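# Lift the ball off its ring with both hands

## Task

Grasp the ball between the two hands, raise it so it sits at least three finger-widths above the ring it rests on, and keep it motionless in the air without it touching anything else at the finish; if any motor of either hand still shows moving in hand_stopped_by at the end, the task counts as failed.

## Robot and tools

Robot: a humanoid upper body on a stand past the table's -x edge, roughly facing +x. It has two arms, left_arm on the +y side and right_arm on the -y side. Each carries a five-finger hand; the left hand mirrors the right. Loose objects may occasionally get a short push from outside. Knocking anything off the table fails the task.

World frame (used in results): origin in the table-top plane roughly under the pelvis, z = 0 is the table surface, +z up, +x across the table away from the robot, table's near edge at x = 0.18 m. Shoulders sit about 0.28 m above the pelvis (which is 0.01 to 0.14 m above the table), 0.06 m toward +x and 0.10 m to either side. A hand point reaches at most 0.62 m from its shoulder. The body may be slightly turned or tilted, and printed positions get less accurate at long reach.

Hand point: a spot 0.05 m in front of the palm, where index pad and thumb tip meet in a pinch. Its axes: +z along the straightened fingers (fingertips 0.06 to 0.07 m beyond it), +y out of the palm, +x across the palm. On the right hand +x points away from the thumb; on the left hand it points toward the thumb. With the thumb turned fully in front of the palm, the hand can wrap an object 0.035 to 0.08 m wide, which then rests against the palm on the wrist side of the point; turn the thumb before reaching the object. A wrist bracket on the little-finger side sticks out 0.03 m past the point along +y and 0.11 m across the palm, and can collide.

The row (used by execute_actions and move): one flat list of 28 numbers covering both arms, each in [-1, 1]. Order: left_arm dx, dy, dz, rx, ry, rz, then left_gripper little, ring, middle, index, thumb_bend, thumb_turn, force_limit, speed; then the same fourteen for right_arm and right_gripper. dx..rz are an offset, not a pose: a displacement in that hand point's own axes, measured from its measured pose at the start of the action (for a call's first action, the last pose reported in a result). Every row counts from that same start, not from the row before. Scale: 1.0 = 0.6 m of travel or 180 degrees; rx, ry, rz form one rotation vector. Each control step the commanded pose is trimmed to within 70 mm and 16 degrees of the measured one, so large offsets need several actions. Finger and thumb values are absolute targets: +1 open/straight, -1 curled into the palm; thumb_turn +1 is beside the palm, -1 opposite the fingers. A pinch is near index -0.22, thumb_bend -0.75, thumb_turn -0.57. force_limit maps -1..+1 linearly to about 0..10 N fingertip load (0..15 N for the two thumb motors) and only halts closing. speed maps -1..+1 to near-zero..full (full travel 0.6 s); close at -0.9 or slower for a gentle grip. There is no 'no change' value: to keep a hand as is, resend its last eight numbers, or before any command its six hand_measured values plus hand_force_limit and hand_speed. A motor only starts when its target shifts by 0.01 or more; it then runs until it arrives or hits force_limit, and locks. To grip harder, raise force_limit and send a target further closed than hand_measured; to loosen, send one more open.

Tools:
execute_actions(actions): a list of actions; each action is a table of up to 15 rows, one per 1/30 s step, the last row repeated to fill 15 steps. An empty list just returns state and images.
move(target, speed, blocking): target is one 28-number row; the arm parts are offsets from the last reported pose, and each hand point travels in a straight line toward its goal, all arms finishing together. speed is the path's top speed in m/s, 0.002 to 0.5 (default 0.25); rotation is capped at twice that in rad/s. The hand numbers are sent at the start. Paths ignore obstacles and the other arm; faster moves and goals set deeper past a contact press harder. blocking=false returns after 0.5 s while motion continues; until a result shows it has ended, new rows and moves are refused, so use wait or stop.
wait(seconds): 0 to 10; lets the simulation run with commands held.
stop(): brakes a running move; needs room to slow down.
zoom_image(camera, region): camera is cam_high, cam_left_wrist or cam_right_wrist; region [x0, y0, x1, y1] in pixels of that 672x504 image, at most 504 by 504.
show_instructions(): shows the reference images.
finished_scene(scene): ends the current scene (give its number) once the goal holds; irreversible.

Results: the state line gives each hand point's end_effector_position (metres, world frame) and end_effector_quat_wxyz. 'Hand target' lines show where the controller is now steering. hand_measured, hand_stopped_by and hand_load_n each list six values in motor order. hand_stopped_by words: moving, target (arrived), force (limit reached), stalled, fault (dead motor). hand_load_n is positive when something pushes a finger open; a grip lost shows as loads falling near 0. A move: line reports the ending (done, off_target, moving, held, fault), any limits (paced = pose clipped, held = steps blocked) and each hand point's distance from its goal. 'pose unreachable' means a clearance check changed that arm's command. Camera calibration lines give K and T_world_to_cam.

Avoid: hard hits or pressure between the two arms (any part, including fingers and brackets); contact torques reaching joint limits (21.7 N m, but only 4.35 N m at wrist pitch and yaw, the held ball included), which freeze that arm for 10 s; motors overheating from long loaded holds (MOTOR HOT warning from 90 °C, arm drops at 120 °C); dropping or slipping the ball; fast slams. For an arm meant to stay put, send the offset back to its wanted pose first, then zeros.

Each tool is called after ">>>" as name([rows], argument=value, ...), one row to a line, values as JSON.

Reference images:

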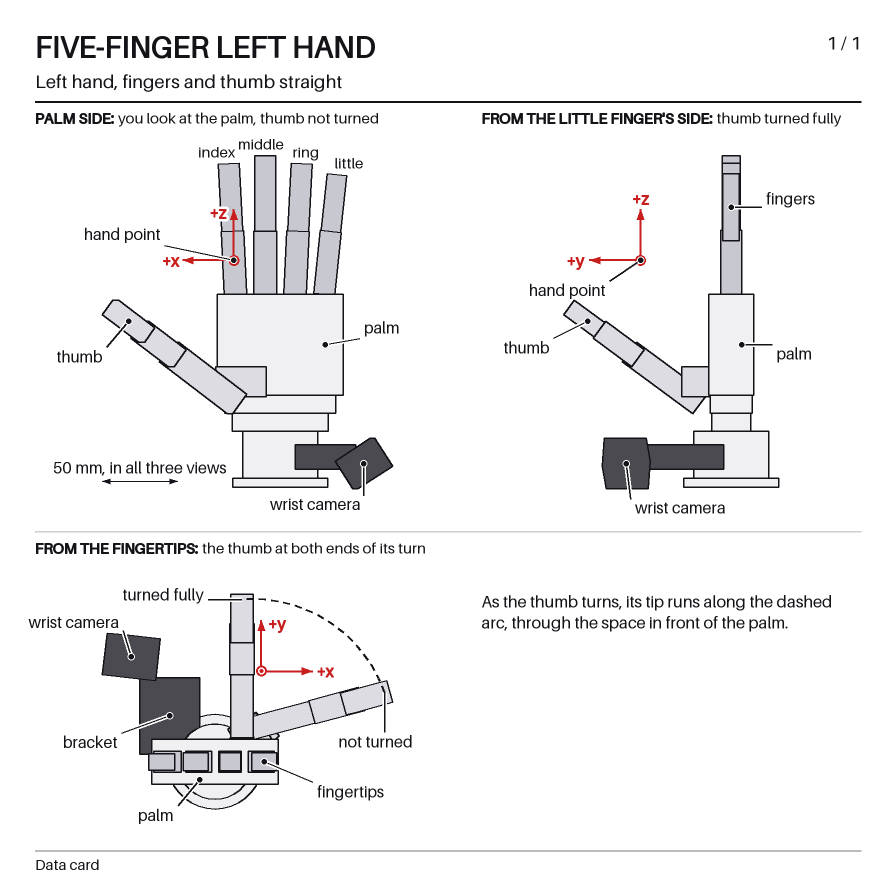

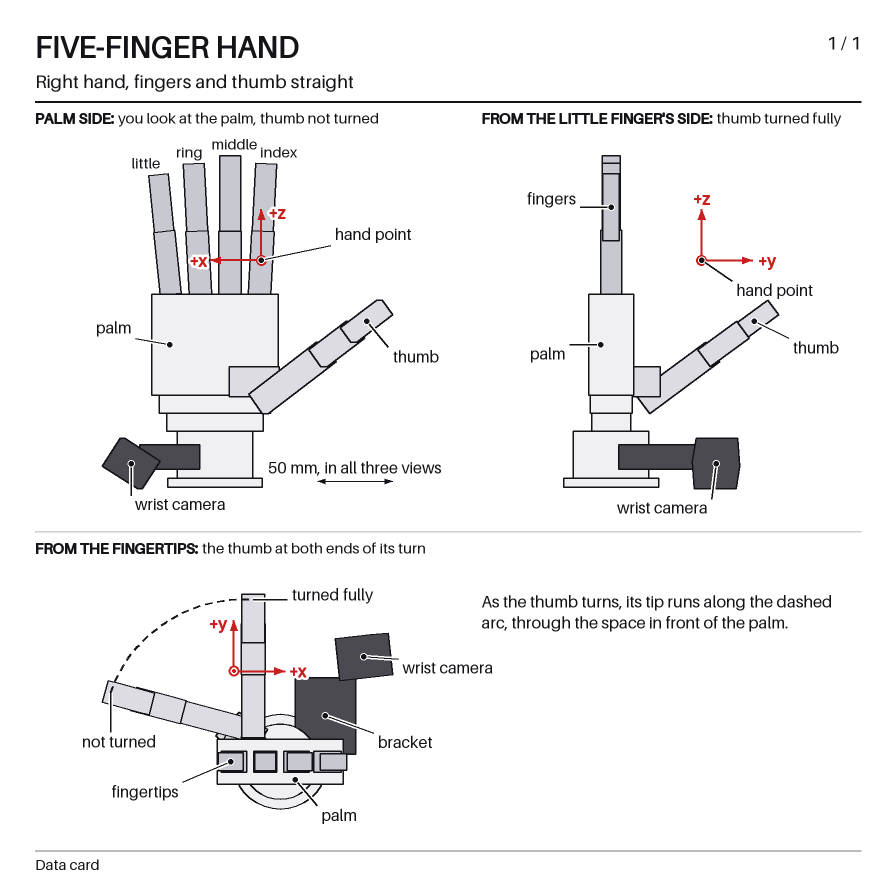

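## Session

>>> execute_actions(actions=[])

Scene clock: 0.00 s.
left_arm: end_effector_position=(+0.1577, +0.0788, +0.4684) hand_measured=(+1.000, +1.000, +1.000, +1.000, +1.000, +1.000) hand_load_n=(+0.0, +0.0, +0.0, +0.0, +0.0, +0.0) hand_stopped_by=(target, target, target, target, target, target) hand_force_limit=0.00 hand_speed=-0.80 end_effector_quat_wxyz=(+0.121, +0.103, -0.216, +0.963) | right_arm: end_effector_position=(+0.1650, -0.1189, +0.5396) hand_measured=(+1.000, +1.000, +1.000, +1.000, +1.000, +1.000) hand_load_n=(+0.0, +0.0, +0.0, +0.0, +0.0, +0.0) hand_stopped_by=(target, target, target, target, target, target) hand_force_limit=0.00 hand_speed=-0.80 end_effector_quat_wxyz=(+0.990, -0.132, +0.047, -0.008)
Joint positions: left_arm=[ 0.036  0.481  0.113 -0.605 -0.381 -1.005 -0.35 ] | right_arm=[-0.239 -0.419 -0.278 -0.49   0.513 -0.946  0.234]
Joint velocities: left_arm=[0.    0.003 0.008 0.002 0.011 0.    0.   ] | right_arm=[-0.012  0.002 -0.006  0.002  0.     0.     0.   ]
Joint torques (N m, as the arm reports them, + toward a larger angle): no reading
Hand target (left_arm): +0.158, +0.079, +0.468; +0.121, +0.103, -0.216, +0.963
Hand target (right_arm): +0.165, -0.119, +0.540; +0.990, -0.132, +0.047, -0.008

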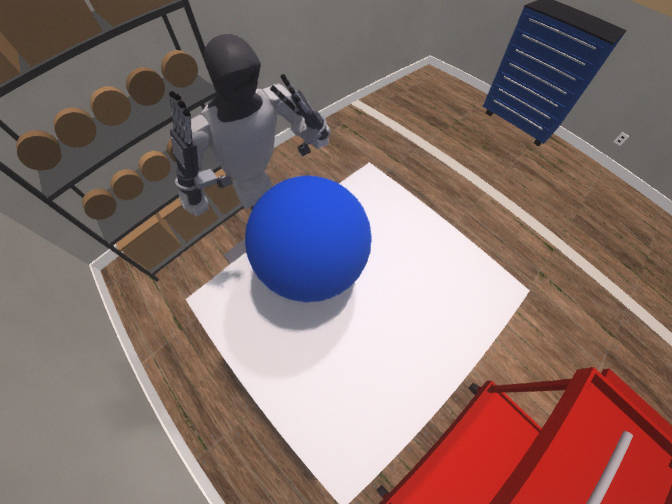

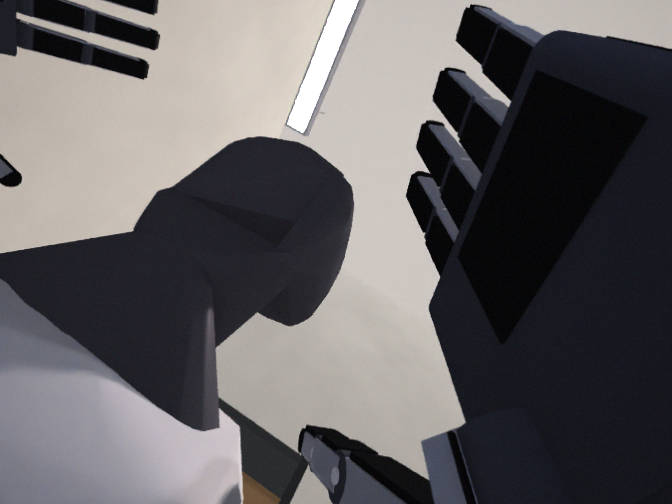

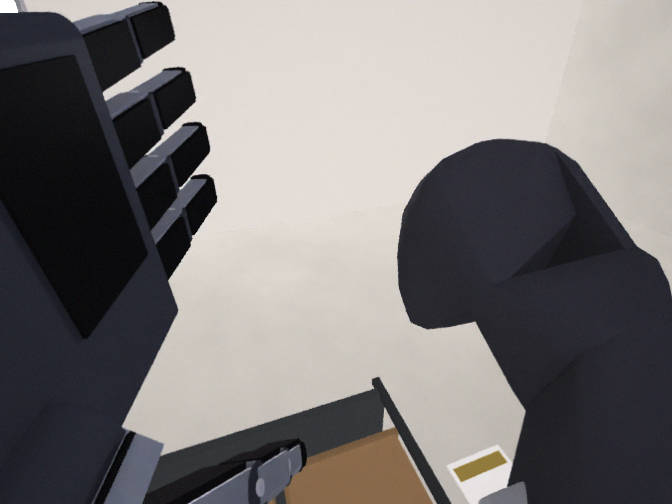

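>>> move(target=[-0.109,-0.276,-0.181,0.166,-0.423,-0.047,1,1,1,1,1,1,0,-0.8, 0.169,-0.269,-0.266,0.061,0.467,0.069,1,1,1,1,1,1,0,-0.8], speed=0.3)

Scene clock: 21.77 s.
left_arm: end_effector_position=(+0.2553, +0.2591, +0.4214) hand_measured=(+1.000, +1.000, +1.000, +1.000, +1.000, +1.000) hand_load_n=(+0.0, +0.0, +0.0, +0.0, +0.0, +0.0) hand_stopped_by=(target, target, target, target, target, target) hand_force_limit=0.00 hand_speed=-0.80 end_effector_quat_wxyz=(-0.002, +0.635, -0.011, +0.773) | right_arm: end_effector_position=(+0.2453, -0.3249, +0.4329) hand_measured=(+1.000, +1.000, +1.000, +1.000, +1.000, +1.000) hand_load_n=(+0.0, +0.0, +0.0, +0.0, +0.0, +0.0) hand_stopped_by=(target, target, target, target, target, target) hand_force_limit=0.00 hand_speed=-0.80 end_effector_quat_wxyz=(+0.723, +0.005, +0.691, -0.022)
Joint positions: left_arm=[ 0.506  0.331  1.317 -0.814 -1.113  0.401 -0.509] | right_arm=[ 0.478 -0.717 -1.167 -0.249  1.13   0.371  0.677]
Joint velocities: left_arm=[0.005 0.    0.    0.006 0.017 0.    0.   ] | right_arm=[-0.002 -0.008  0.003 -0.002 -0.009  0.     0.   ]
Joint torques (N m, as the arm reports them, + toward a larger angle): left_arm=[ 2.13  3.12  2.09 -0.3   0.08 -1.1   0.03] | right_arm=[ 1.28 -6.19 -1.96 -0.32  0.1  -0.71 -0.02]
Hand target (left_arm): +0.255, +0.260, +0.422; -0.001, +0.635, -0.010, +0.772
Hand target (right_arm): +0.245, -0.326, +0.432; +0.721, +0.004, +0.693, -0.024
Off the commanded pose (left_arm): 0.005 m, 11 deg.
Off the commanded pose (right_arm): 0.015 m, 4 deg.
joint sent to its limit (left arm) — the command would take joint 1 (shoulder pitch) past its upper limit and joint 3 (shoulder yaw) past its upper limit, so those joints were sent only as far as their limits.
joint sent to its limit (right arm) — the command would take joint 1 (shoulder pitch) past its upper limit, so that joint was sent only as far as its limit.
move: off_target (left_arm, right_arm)
camera_calibration (this result's frames):
cam_left_wrist: T_world_to_cam=[[-0.0146981, 0.996552, -0.0816637, -0.232338], [-0.741094, 0.0439704, 0.66996, -0.11258], [0.67124, 0.0703677, 0.737892, -0.375357], [0, 0, 0, 1]] pos_world=[0.165107, 0.262899, 0.333423]
cam_right_wrist: T_world_to_cam=[[0.0414461, 0.999073, -0.0116146, 0.314475], [-0.617845, 0.0347632, 0.785531, -0.17828], [0.785207, -0.0253812, 0.618713, -0.336836], [0, 0, 0, 1]] pos_world=[0.141303, -0.316535, 0.352101]

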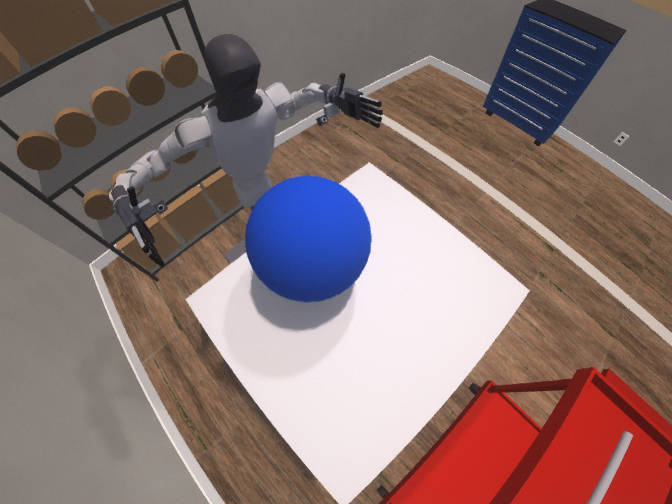

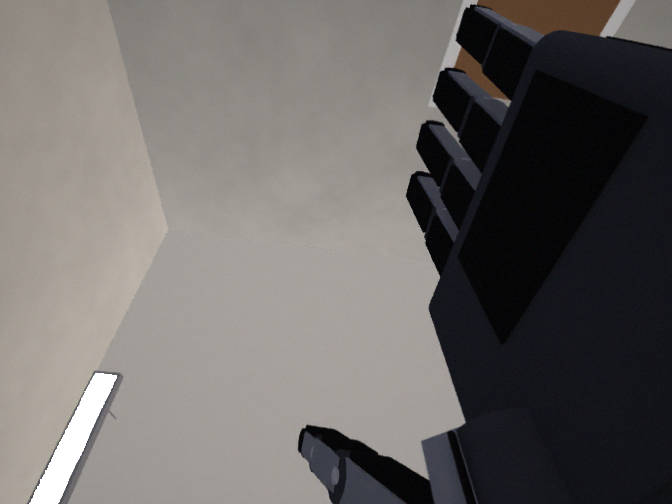

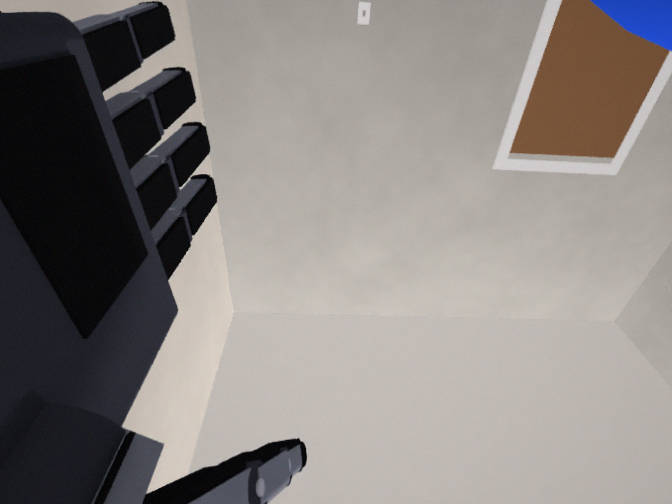

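>>> move(target=[-0.441,0.015,0.159,0,-0.062,0,1,1,1,1,1,1,0,-0.8, 0.433,0.025,0.239,0,0.014,0,1,1,1,1,1,1,0,-0.8], speed=0.3)

Scene clock: 28.13 s.
left_arm: end_effector_position=(+0.3940, +0.2357, +0.1726) hand_measured=(+1.000, +1.000, +1.000, +1.000, +1.000, +1.000) hand_load_n=(+0.0, +0.0, +0.0, +0.0, +0.0, +0.0) hand_stopped_by=(target, target, target, target, target, target) hand_force_limit=0.00 hand_speed=-0.80 end_effector_quat_wxyz=(+0.010, +0.711, -0.015, +0.703) | right_arm: end_effector_position=(+0.4003, -0.3166, +0.1692) hand_measured=(+1.000, +1.000, +1.000, +1.000, +1.000, +1.000) hand_load_n=(+0.0, +0.0, +0.0, +0.0, +0.0, +0.0) hand_stopped_by=(target, target, target, target, target, target) hand_force_limit=0.00 hand_speed=-0.80 end_effector_quat_wxyz=(+0.637, +0.055, +0.767, -0.062)
Joint positions: left_arm=[-0.224  0.254  0.677  0.587 -0.164 -0.49  -0.658] | right_arm=[-0.596 -0.515 -0.467  1.412  0.313 -0.648  0.628]
Joint velocities: left_arm=[-0.015 -0.009  0.014  0.021  0.003 -0.013 -0.01 ] | right_arm=[-0.037 -0.003  0.     0.147 -0.018 -0.079  0.022]
Joint torques (N m, as the arm reports them, + toward a larger angle): left_arm=[-2.32  3.78  0.25 -1.18  0.09 -1.38 -0.17] | right_arm=[-4.43 -7.46 -0.12 -1.35  0.37 -0.95 -0.02]
Hand target (left_arm): +0.394, +0.237, +0.174; +0.010, +0.708, -0.014, +0.706
Hand target (right_arm): +0.400, -0.316, +0.170; +0.637, +0.052, +0.767, -0.062
Off the commanded pose (left_arm): 0.020 m, 2 deg.
Off the commanded pose (right_arm): 0.012 m, 13 deg.
move: off_target (left_arm, right_arm)
camera_calibration (this result's frames):
cam_left_wrist: T_world_to_cam=[[-0.0107586, 0.996102, -0.0875491, -0.227732], [-0.587344, 0.0645635, 0.806758, 0.068909], [0.809266, 0.0601011, 0.58436, -0.30867], [0, 0, 0, 1]] pos_world=[0.287819, 0.240947, 0.104844]
cam_right_wrist: T_world_to_cam=[[0.168639, 0.985566, -0.0148695, 0.24207], [-0.416907, 0.0849901, 0.904967, 0.0396179], [0.893168, -0.146414, 0.425222, -0.343937], [0, 0, 0, 1]] pos_world=[0.282888, -0.2923, 0.113996]

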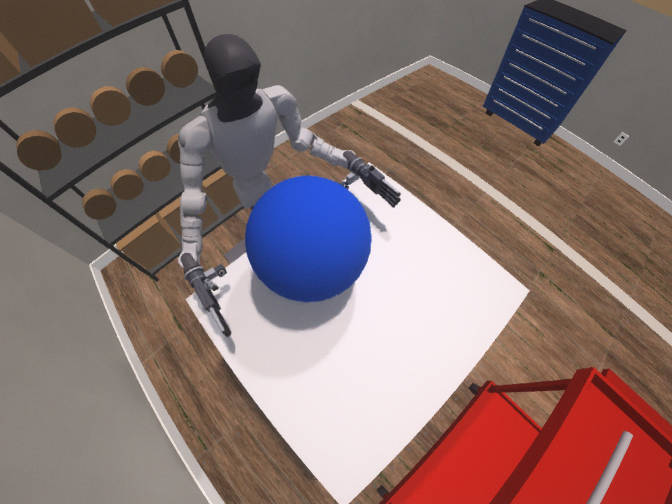

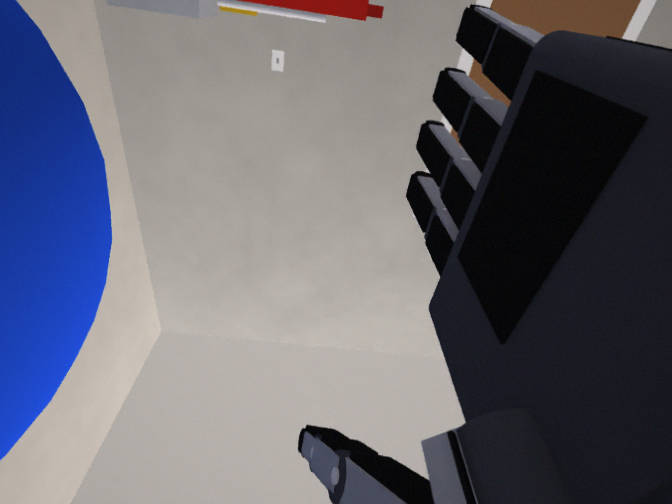

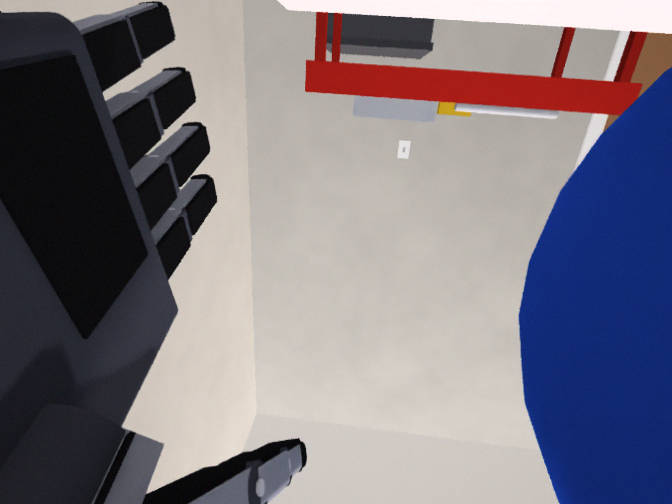

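>>> move(target=[0.018,0.168,-0.082,0,0,-0.083,1,1,1,1,1,1,0,-0.8, -0.007,0.152,-0.122,-0.060,-0.051,0.086,1,1,1,1,1,1,0,-0.8], speed=0.15)

Scene clock: 52.50 s.
left_arm: end_effector_position=(+0.3417, +0.1423, +0.1887) hand_measured=(+1.000, +1.000, +1.000, +1.000, +1.000, +1.000) hand_load_n=(+0.0, +0.0, +0.0, +0.0, +0.0, +0.0) hand_stopped_by=(target, target, target, target, target, target) hand_force_limit=0.00 hand_speed=-0.80 end_effector_quat_wxyz=(+0.096, +0.705, +0.081, +0.698) | right_arm: end_effector_position=(+0.3403, -0.2198, +0.1781) hand_measured=(+1.000, +1.000, +1.000, +1.000, +1.000, +1.000) hand_load_n=(+0.0, +0.0, +0.0, +0.0, +0.0, +0.0) hand_stopped_by=(target, target, target, target, target, target) hand_force_limit=0.00 hand_speed=-0.80 end_effector_quat_wxyz=(+0.696, +0.091, +0.706, +0.094)
Joint positions: left_arm=[ 0.181 -0.022  0.236  0.058 -0.293 -0.411 -0.348] | right_arm=[-0.172 -0.118 -0.473  0.683  0.478 -0.478  0.781]
Joint velocities: left_arm=[-0.002  0.003 -0.003 -0.011  0.005  0.     0.   ] | right_arm=[-0.003  0.008  0.002  0.002 -0.021  0.003  0.   ]
Joint torques (N m, as the arm reports them, + toward a larger angle): left_arm=[-0.11  0.26 -1.01 -1.46  0.08 -1.36 -0.14] | right_arm=[-1.82 -4.1  -0.03 -1.68  0.2  -0.57  0.01]
Hand target (left_arm): +0.342, +0.143, +0.190; +0.096, +0.703, +0.083, +0.699
Hand target (right_arm): +0.340, -0.220, +0.178; +0.695, +0.092, +0.707, +0.093
Off the commanded pose (left_arm): 0.008 m, 1 deg.
Off the commanded pose (right_arm): 0.009 m, 1 deg.
joint sent to its limit (left arm) — the command would take joint 2 (shoulder roll) past its lower limit, so that joint was sent only as far as its limit.
move: off_target (left_arm, right_arm)
camera_calibration (this result's frames):
cam_left_wrist: T_world_to_cam=[[-0.026528, 0.940984, -0.337411, -0.0735191], [-0.586454, 0.258693, 0.767561, 0.0107197], [0.809548, 0.218238, 0.544981, -0.285323], [0, 0, 0, 1]] pos_world=[0.235319, 0.128675, 0.122461]
cam_right_wrist: T_world_to_cam=[[0.0025951, 0.962774, 0.270295, 0.15764], [-0.569869, -0.220687, 0.791547, 0.00336075], [0.821731, -0.156087, 0.548083, -0.279648], [0, 0, 0, 1]] pos_world=[0.231302, -0.194679, 0.108001]

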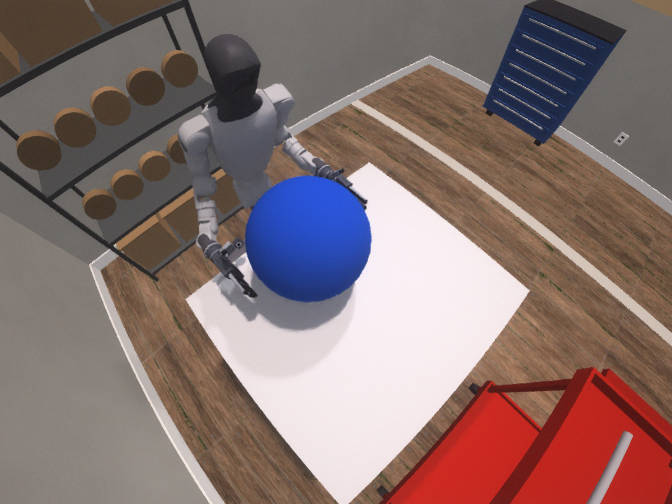

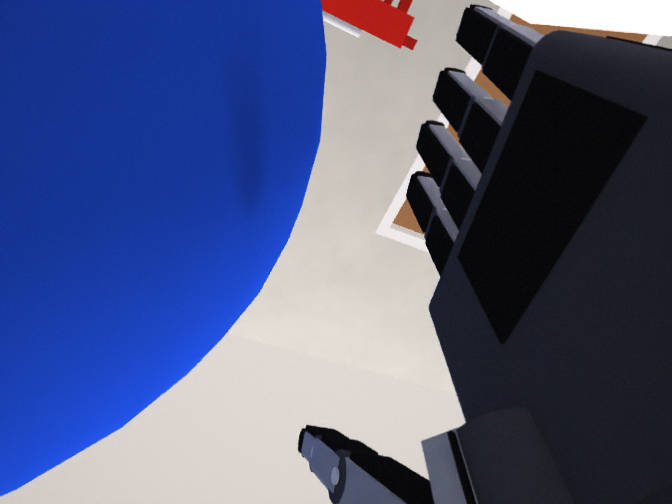

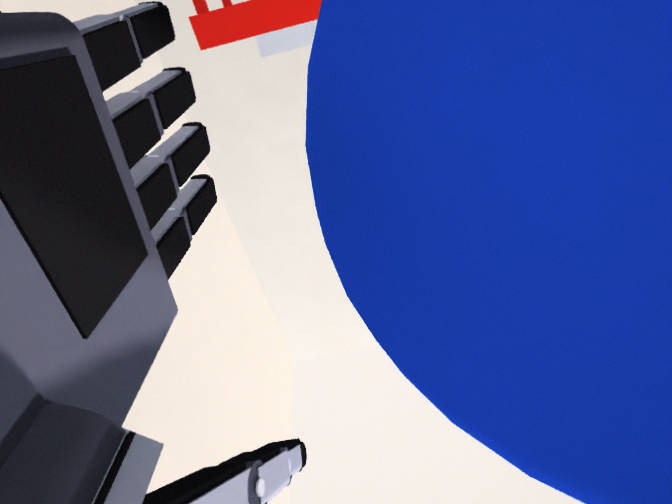

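>>> move(target=[0,0.075,0,0,0,0,1,1,1,1,1,1,0,-0.8, 0,0.075,0,0,0,0,1,1,1,1,1,1,0,-0.8], speed=0.05)

Scene clock: 56.30 s.
left_arm: end_effector_position=(+0.3416, +0.1008, +0.2020) hand_measured=(+1.000, +1.000, +1.000, +1.000, +1.000, +1.000) hand_load_n=(+0.0, +0.0, +0.0, +0.0, +0.0, +0.0) hand_stopped_by=(target, target, target, target, target, target) hand_force_limit=0.00 hand_speed=-0.80 end_effector_quat_wxyz=(+0.099, +0.703, +0.086, +0.699) | right_arm: end_effector_position=(+0.3382, -0.1774, +0.1872) hand_measured=(+1.000, +1.000, +1.000, +1.000, +1.000, +1.000) hand_load_n=(+0.0, +0.0, +0.0, +0.0, +0.0, +0.0) hand_stopped_by=(target, target, target, target, target, target) hand_force_limit=0.00 hand_speed=-0.80 end_effector_quat_wxyz=(+0.695, +0.090, +0.707, +0.093)
Joint positions: left_arm=[ 0.232 -0.022  0.003 -0.035 -0.217 -0.426 -0.109] | right_arm=[-0.037  0.016 -0.358  0.38   0.386 -0.407  0.612]
Joint velocities: left_arm=[ 0.012  0.009  0.014 -0.009 -0.008  0.     0.003] | right_arm=[ 0.005  0.012  0.008  0.003  0.     0.    -0.006]
Joint torques (N m, as the arm reports them, + toward a larger angle): left_arm=[-0.04 -0.33 -1.9  -1.54  0.76 -1.33 -0.25] | right_arm=[-1.17 -2.57  0.33 -1.78 -0.07 -0.72  0.01]
Hand target (left_arm): +0.341, +0.100, +0.202; +0.098, +0.703, +0.084, +0.700
Hand target (right_arm): +0.338, -0.176, +0.186; +0.693, +0.089, +0.709, +0.092
Off the commanded pose (left_arm): 0.003 m, 1 deg.
Off the commanded pose (right_arm): 0.003 m, 0 deg.
joint sent to its limit (left arm) — the command would take joint 2 (shoulder roll) past its lower limit, so that joint was sent only as far as its limit.
move: done
camera_calibration (this result's frames):
cam_left_wrist: T_world_to_cam=[[-0.0281147, 0.936688, -0.349034, -0.0266424], [-0.590145, 0.266272, 0.762121, 0.0126966], [0.806808, 0.227407, 0.545296, -0.283493], [0, 0, 0, 1]] pos_world=[0.235468, 0.0860432, 0.135612]
cam_right_wrist: T_world_to_cam=[[0.00326841, 0.963501, 0.267684, 0.1147], [-0.568061, -0.218512, 0.793447, 0.00371644], [0.82298, -0.154654, 0.546613, -0.276202], [0, 0, 0, 1]] pos_world=[0.229045, -0.152418, 0.117323]

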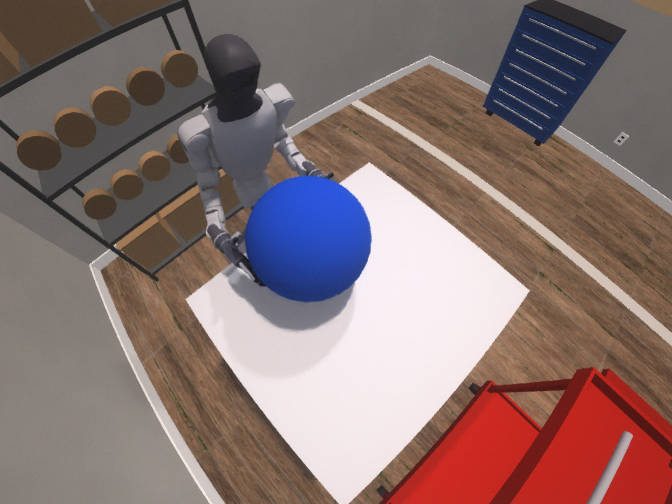

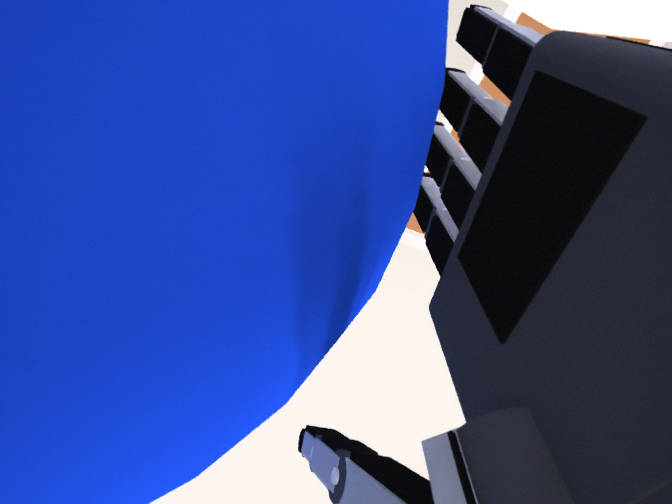

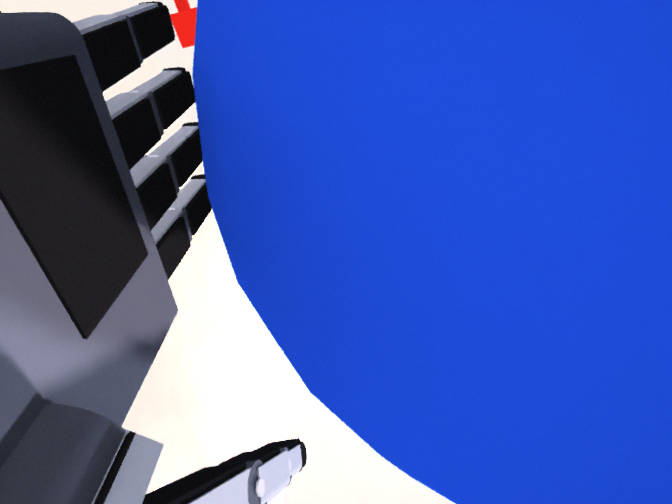

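>>> move(target=[0,0.015,0,0,0,0,0.3,0.3,0.3,0.3,1,1,0,-0.7, 0,0.015,0,0,0,0,0.3,0.3,0.3,0.3,1,1,0,-0.7], speed=0.03)

Scene clock: 61.00 s.
left_arm: end_effector_position=(+0.3423, +0.1186, +0.1971) hand_measured=(+0.670, +0.786, +0.820, +0.754, +1.000, +1.000) hand_load_n=(+4.0, +0.0, +0.0, +4.5, +0.0, +0.0) hand_stopped_by=(force, force, force, force, target, target) hand_force_limit=0.00 hand_speed=-0.70 end_effector_quat_wxyz=(+0.067, +0.708, +0.115, +0.693) | right_arm: end_effector_position=(+0.3336, -0.2010, +0.1836) hand_measured=(+0.300, +0.386, +0.820, +0.370, +1.000, +1.000) hand_load_n=(+0.0, +2.0, +0.0, +5.0, +0.0, +0.0) hand_stopped_by=(target, force, force, force, target, target) hand_force_limit=0.00 hand_speed=-0.70 end_effector_quat_wxyz=(+0.690, +0.127, +0.711, +0.054)
Joint positions: left_arm=[ 0.25   0.047 -0.058 -0.038 -0.254 -0.451  0.04 ] | right_arm=[ 0.021 -0.043 -0.274  0.358  0.464 -0.436  0.472]
Joint velocities: left_arm=[-0.006  0.06  -0.066  0.011 -0.029 -0.027  0.065] | right_arm=[ 0.    -0.044  0.08   0.008  0.048 -0.031 -0.049]
Joint torques (N m, as the arm reports them, + toward a larger angle): left_arm=[-1.44 -0.23 -5.95 -1.82  0.8  -1.25 -2.82] | right_arm=[-2.63 -1.59  2.93 -2.49 -0.74 -0.98  1.83]
Hand target (left_arm): +0.341, +0.093, +0.206; +0.101, +0.702, +0.087, +0.700
Hand target (right_arm): +0.337, -0.170, +0.189; +0.695, +0.089, +0.708, +0.090
Off the commanded pose (left_arm): 0.027 m, 5 deg.
Off the commanded pose (right_arm): 0.033 m, 6 deg.
move: off_target (left_arm, right_arm)
camera_calibration (this result's frames):
cam_left_wrist: T_world_to_cam=[[-0.116422, 0.931807, -0.343775, -0.015184], [-0.589816, 0.213622, 0.77877, 0.0150113], [0.799102, 0.29343, 0.524724, -0.286551], [0, 0, 0, 1]] pos_world=[0.236069, 0.0950244, 0.13345]
cam_right_wrist: T_world_to_cam=[[0.110275, 0.958684, 0.262229, 0.102809], [-0.566178, -0.156252, 0.809338, 0.00781006], [0.816873, -0.237719, 0.525555, -0.28485], [0, 0, 0, 1]] pos_world=[0.225771, -0.165055, 0.116424]

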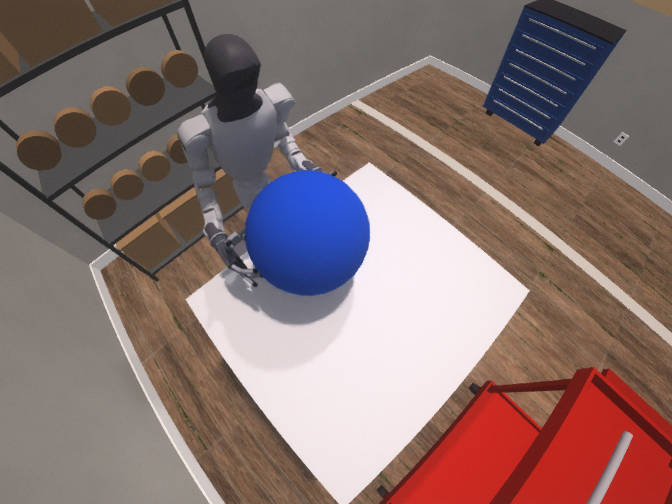

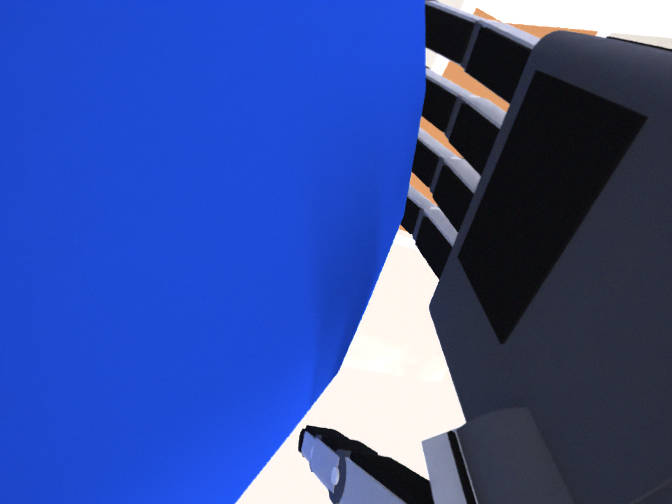

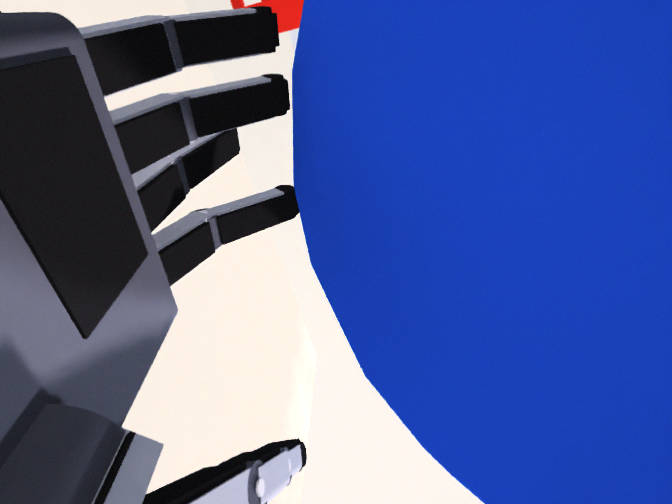

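>>> move(target=[0.005,0.033,0,-0.028,0,0,0.8,0.8,0.8,0.8,1,1,0,-0.7, 0,0.037,0.005,-0.033,0,0,0.8,0.8,0.8,0.8,1,1,0,-0.7], speed=0.03)

Scene clock: 68.87 s.
left_arm: end_effector_position=(+0.3433, +0.1140, +0.1987) hand_measured=(+0.800, +0.800, +0.800, +0.800, +1.000, +1.000) hand_load_n=(+0.0, +0.0, +4.0, +0.0, +0.0, +0.0) hand_stopped_by=(target, target, target, target, target, target) hand_force_limit=0.00 hand_speed=-0.70 end_effector_quat_wxyz=(+0.080, +0.710, +0.101, +0.693) | right_arm: end_effector_position=(+0.3376, -0.1867, +0.1880) hand_measured=(+0.800, +0.800, +0.800, +0.800, +1.000, +1.000) hand_load_n=(+0.0, +0.0, +1.5, +0.0, +0.0, +0.0) hand_stopped_by=(target, target, target, target, target, target) hand_force_limit=0.00 hand_speed=-0.70 end_effector_quat_wxyz=(+0.694, +0.099, +0.708, +0.080)
Joint positions: left_arm=[ 0.241  0.093 -0.081 -0.045 -0.283 -0.439  0.034] | right_arm=[-0.007 -0.061 -0.257  0.378  0.47  -0.437  0.525]
Joint velocities: left_arm=[-0.006  0.023 -0.011 -0.003 -0.015  0.     0.023] | right_arm=[ 0.005 -0.002 -0.012 -0.003  0.008  0.     0.   ]
Joint torques (N m, as the arm reports them, + toward a larger angle): left_arm=[-1.36  0.07 -3.47 -2.07  0.77 -1.07 -1.51] | right_arm=[-2.12 -2.62  0.75 -1.67  0.03 -0.77  0.55]
Hand target (left_arm): +0.344, +0.100, +0.205; +0.099, +0.704, +0.086, +0.698
Hand target (right_arm): +0.339, -0.179, +0.189; +0.695, +0.091, +0.708, +0.091
Off the commanded pose (left_arm): 0.015 m, 3 deg.
Off the commanded pose (right_arm): 0.007 m, 2 deg.
move: off_target (left_arm, right_arm)
camera_calibration (this result's frames):
cam_left_wrist: T_world_to_cam=[[-0.0785493, 0.936317, -0.342259, -0.0240779], [-0.582641, 0.235463, 0.777873, 0.0105669], [0.808925, 0.260516, 0.527041, -0.286953], [0, 0, 0, 1]] pos_world=[0.236389, 0.0948122, 0.134775]
cam_right_wrist: T_world_to_cam=[[0.0330456, 0.964547, 0.261834, 0.114686], [-0.56901, -0.197219, 0.798331, 0.00414456], [0.821666, -0.175368, 0.54232, -0.280141], [0, 0, 0, 1]] pos_world=[0.228751, -0.15893, 0.118588]

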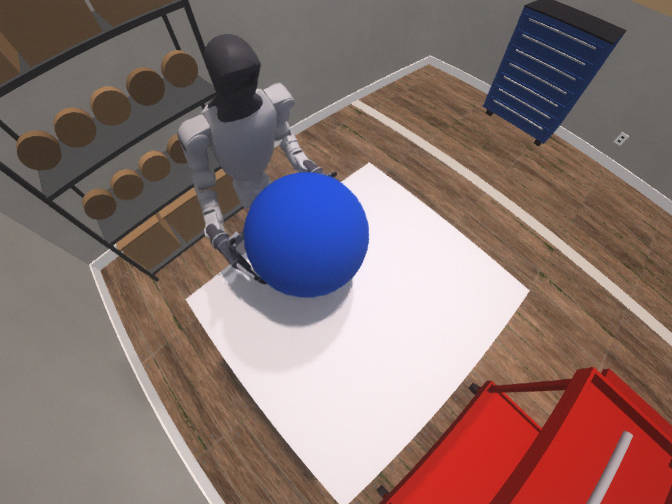

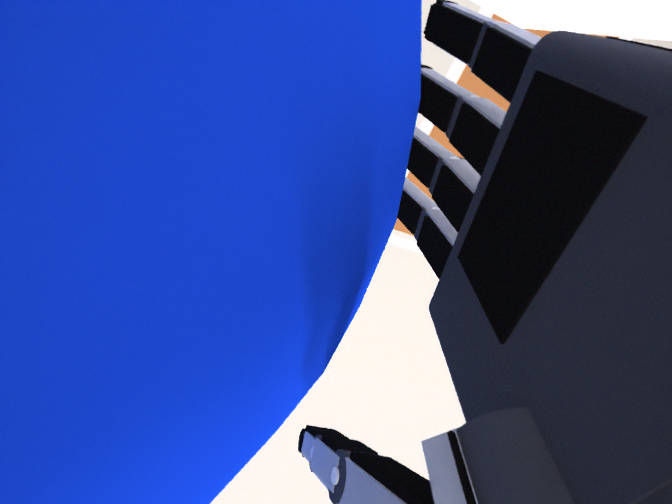

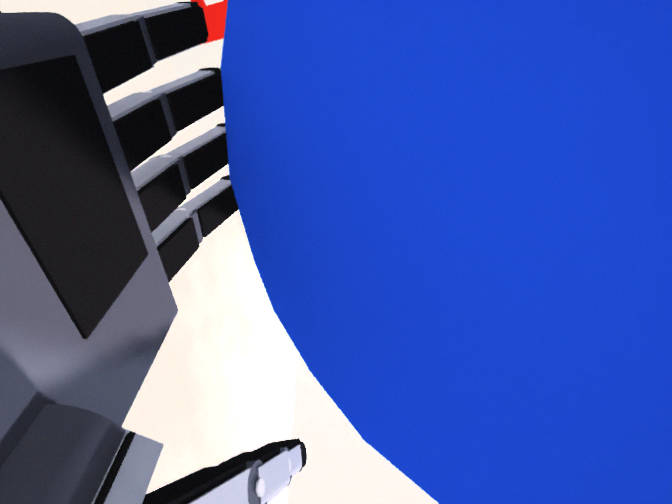

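>>> execute_actions([
  [[0.005,0.035,0,-0.015,0,0,0.8,0.8,0.8,0.8,1,1,0,-0.7, -0.005,0.035,0,-0.012,0,0,0.8,0.8,0.8,0.8,1,1,0,-0.7],[0.014,0.038,0,-0.015,0,0,0.8,0.8,0.8,0.8,1,1,0,-0.7, -0.014,0.038,0,-0.012,0,0,0.8,0.8,0.8,0.8,1,1,0,-0.7],[0.023,0.04,0,-0.015,0,0,0.8,0.8,0.8,0.8,1,1,0,-0.7, -0.023,0.04,0,-0.012,0,0,0.8,0.8,0.8,0.8,1,1,0,-0.7],[0.032,0.043,0,-0.015,0,0,0.8,0.8,0.8,0.8,1,1,0,-0.7, -0.032,0.043,0,-0.012,0,0,0.8,0.8,0.8,0.8,1,1,0,-0.7]],
  [[0.005,0.035,0,-0.015,0,0,0.8,0.8,0.8,0.8,1,1,0,-0.7, -0.005,0.035,0,-0.015,0,0,0.8,0.8,0.8,0.8,1,1,0,-0.7],[0.014,0.038,0,-0.015,0,0,0.8,0.8,0.8,0.8,1,1,0,-0.7, -0.014,0.038,0,-0.015,0,0,0.8,0.8,0.8,0.8,1,1,0,-0.7],[0.023,0.04,0,-0.015,0,0,0.8,0.8,0.8,0.8,1,1,0,-0.7, -0.023,0.04,0,-0.015,0,0,0.8,0.8,0.8,0.8,1,1,0,-0.7],[0.032,0.043,0,-0.015,0,0,0.8,0.8,0.8,0.8,1,1,0,-0.7, -0.032,0.043,0,-0.015,0,0,0.8,0.8,0.8,0.8,1,1,0,-0.7]],
])

Scene clock: 77.00 s.
left_arm: end_effector_position=(+0.3507, +0.1145, +0.2483) hand_measured=(+0.800, +0.800, +0.800, +0.800, +1.000, +1.000) hand_load_n=(+0.5, +6.5, +0.0, +0.0, +0.0, +0.0) hand_stopped_by=(target, target, target, target, target, target) hand_force_limit=0.00 hand_speed=-0.70 end_effector_quat_wxyz=(+0.075, +0.700, +0.126, +0.699) | right_arm: end_effector_position=(+0.3366, -0.1932, +0.2407) hand_measured=(+0.800, +0.802, +0.800, +0.800, +1.000, +1.000) hand_load_n=(+1.0, +7.5, +0.0, +0.0, +0.0, +0.0) hand_stopped_by=(target, target, target, target, target, target) hand_force_limit=0.00 hand_speed=-0.70 end_effector_quat_wxyz=(+0.706, +0.136, +0.693, +0.061)
Joint positions: left_arm=[ 0.277  0.155 -0.157 -0.382 -0.297 -0.211  0.235] | right_arm=[ 0.15  -0.102 -0.166 -0.064  0.533 -0.229  0.27 ]
Joint velocities: left_arm=[ 0.015  0.043 -0.034  0.025 -0.018  0.007  0.058] | right_arm=[ 0.025 -0.08   0.078  0.014  0.055  0.    -0.078]
Joint torques (N m, as the arm reports them, + toward a larger angle): left_arm=[-3.13 -0.07 -4.56 -3.28  0.68 -2.38 -2.34] | right_arm=[-3.04 -2.45  2.25 -3.4   0.12 -1.49  1.81]
Hand target (left_arm): +0.349, +0.098, +0.251; +0.095, +0.700, +0.104, +0.700
Hand target (right_arm): +0.337, -0.170, +0.238; +0.701, +0.101, +0.701, +0.085
Off the commanded pose (left_arm): 0.018 m, 4 deg.
Off the commanded pose (right_arm): 0.023 m, 5 deg.
camera_calibration (this result's frames):
cam_left_wrist: T_world_to_cam=[[-0.114999, 0.921971, -0.369791, 0.0142235], [-0.6069, 0.229497, 0.760923, -0.010385], [0.786415, 0.311931, 0.533152, -0.318713], [0, 0, 0, 1]] pos_world=[0.245974, 0.0886862, 0.183084]
cam_right_wrist: T_world_to_cam=[[0.104826, 0.952053, 0.287414, 0.0745104], [-0.606677, -0.167781, 0.777041, -0.0162961], [0.788007, -0.255822, 0.56, -0.317599], [0, 0, 0, 1]] pos_world=[0.232573, -0.154921, 0.169103]

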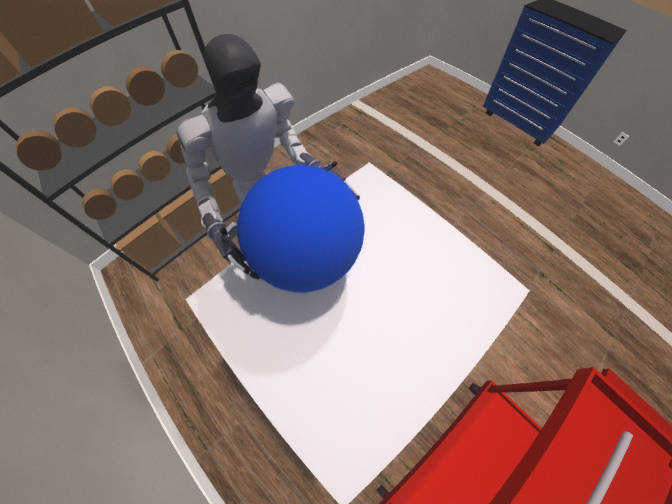

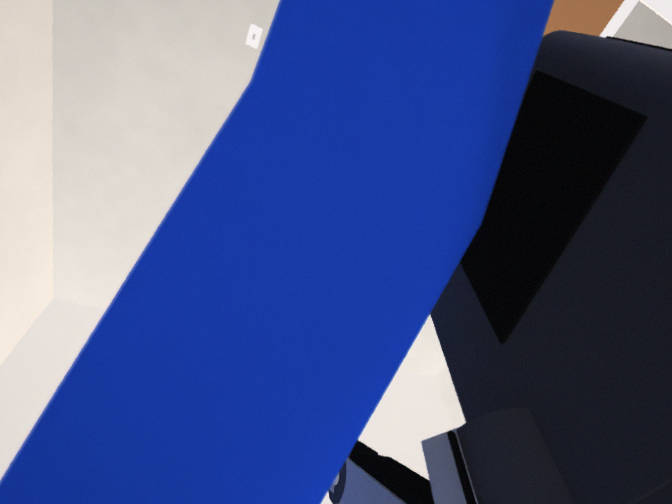

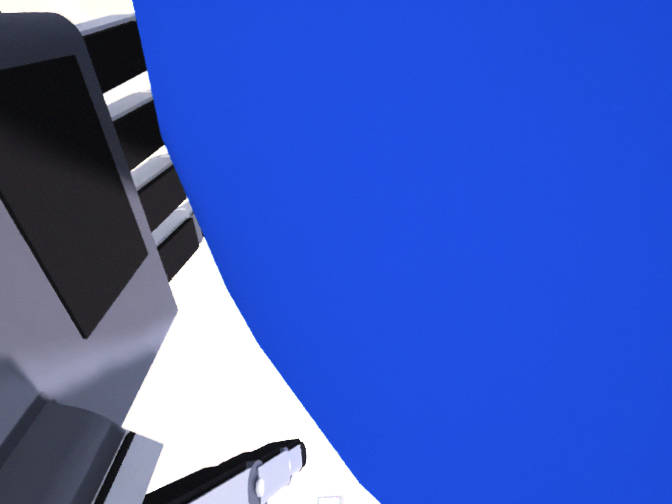

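>>> execute_actions(actions=[])

Scene clock: 80.80 s.
left_arm: end_effector_position=(+0.3507, +0.1145, +0.2477) hand_measured=(+0.800, +0.800, +0.800, +0.800, +1.000, +1.000) hand_load_n=(+0.5, +6.5, +0.0, +0.0, +0.0, +0.0) hand_stopped_by=(target, target, target, target, target, target) hand_force_limit=0.00 hand_speed=-0.70 end_effector_quat_wxyz=(+0.075, +0.701, +0.126, +0.698) | right_arm: end_effector_position=(+0.3366, -0.1933, +0.2398) hand_measured=(+0.800, +0.802, +0.800, +0.800, +1.000, +1.000) hand_load_n=(+1.0, +7.5, +0.0, +0.0, +0.0, +0.0) hand_stopped_by=(target, target, target, target, target, target) hand_force_limit=0.00 hand_speed=-0.70 end_effector_quat_wxyz=(+0.704, +0.136, +0.694, +0.061)
Joint positions: left_arm=[ 0.277  0.157 -0.159 -0.381 -0.298 -0.211  0.238] | right_arm=[ 0.151 -0.107 -0.162 -0.063  0.536 -0.229  0.267]
Joint velocities: left_arm=[-0.002 -0.005  0.008  0.002 -0.006  0.     0.   ] | right_arm=[ 0.     0.002  0.002 -0.005 -0.003  0.     0.   ]
Joint torques (N m, as the arm reports them, + toward a larger angle): left_arm=[-3.17 -0.26 -4.56 -3.13  0.37 -2.26 -2.28] | right_arm=[-2.88 -2.44  2.22 -3.51  0.06 -1.52  1.8 ]
Hand target (left_arm): +0.349, +0.098, +0.251; +0.095, +0.700, +0.104, +0.700
Hand target (right_arm): +0.337, -0.170, +0.238; +0.701, +0.101, +0.701, +0.085
Off the commanded pose (left_arm): 0.018 m, 4 deg.
Off the commanded pose (right_arm): 0.023 m, 5 deg.
camera_calibration (this result's frames):
cam_left_wrist: T_world_to_cam=[[-0.115441, 0.922136, -0.369241, 0.0140731], [-0.605361, 0.229406, 0.762175, -0.0108299], [0.787535, 0.31151, 0.531743, -0.31838], [0, 0, 0, 1]] pos_world=[0.245804, 0.0886857, 0.182747]
cam_right_wrist: T_world_to_cam=[[0.105762, 0.951895, 0.287594, 0.0744732], [-0.603779, -0.168327, 0.779177, -0.0172023], [0.790105, -0.256051, 0.556932, -0.317115], [0, 0, 0, 1]] pos_world=[0.232291, -0.154984, 0.168597]

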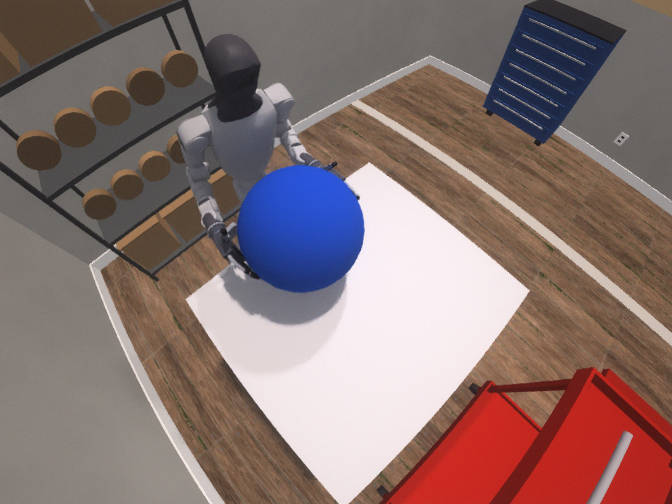

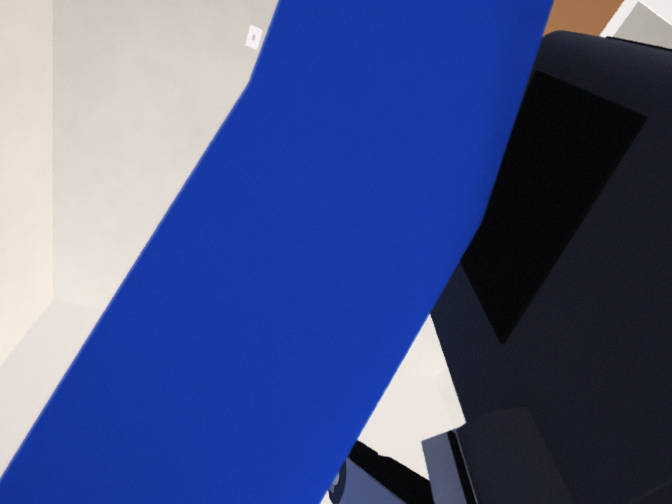

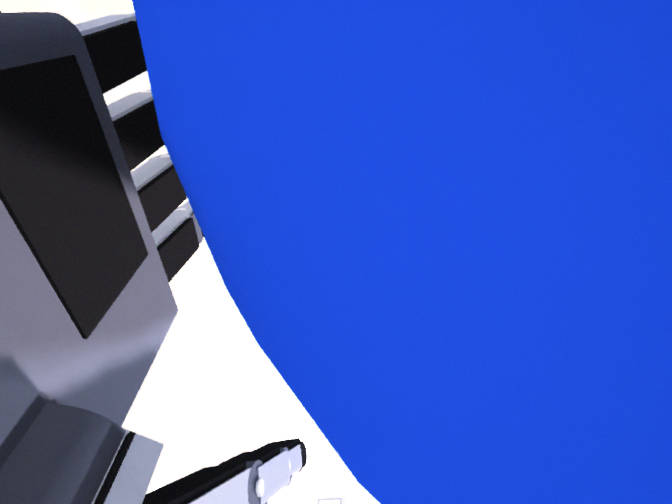

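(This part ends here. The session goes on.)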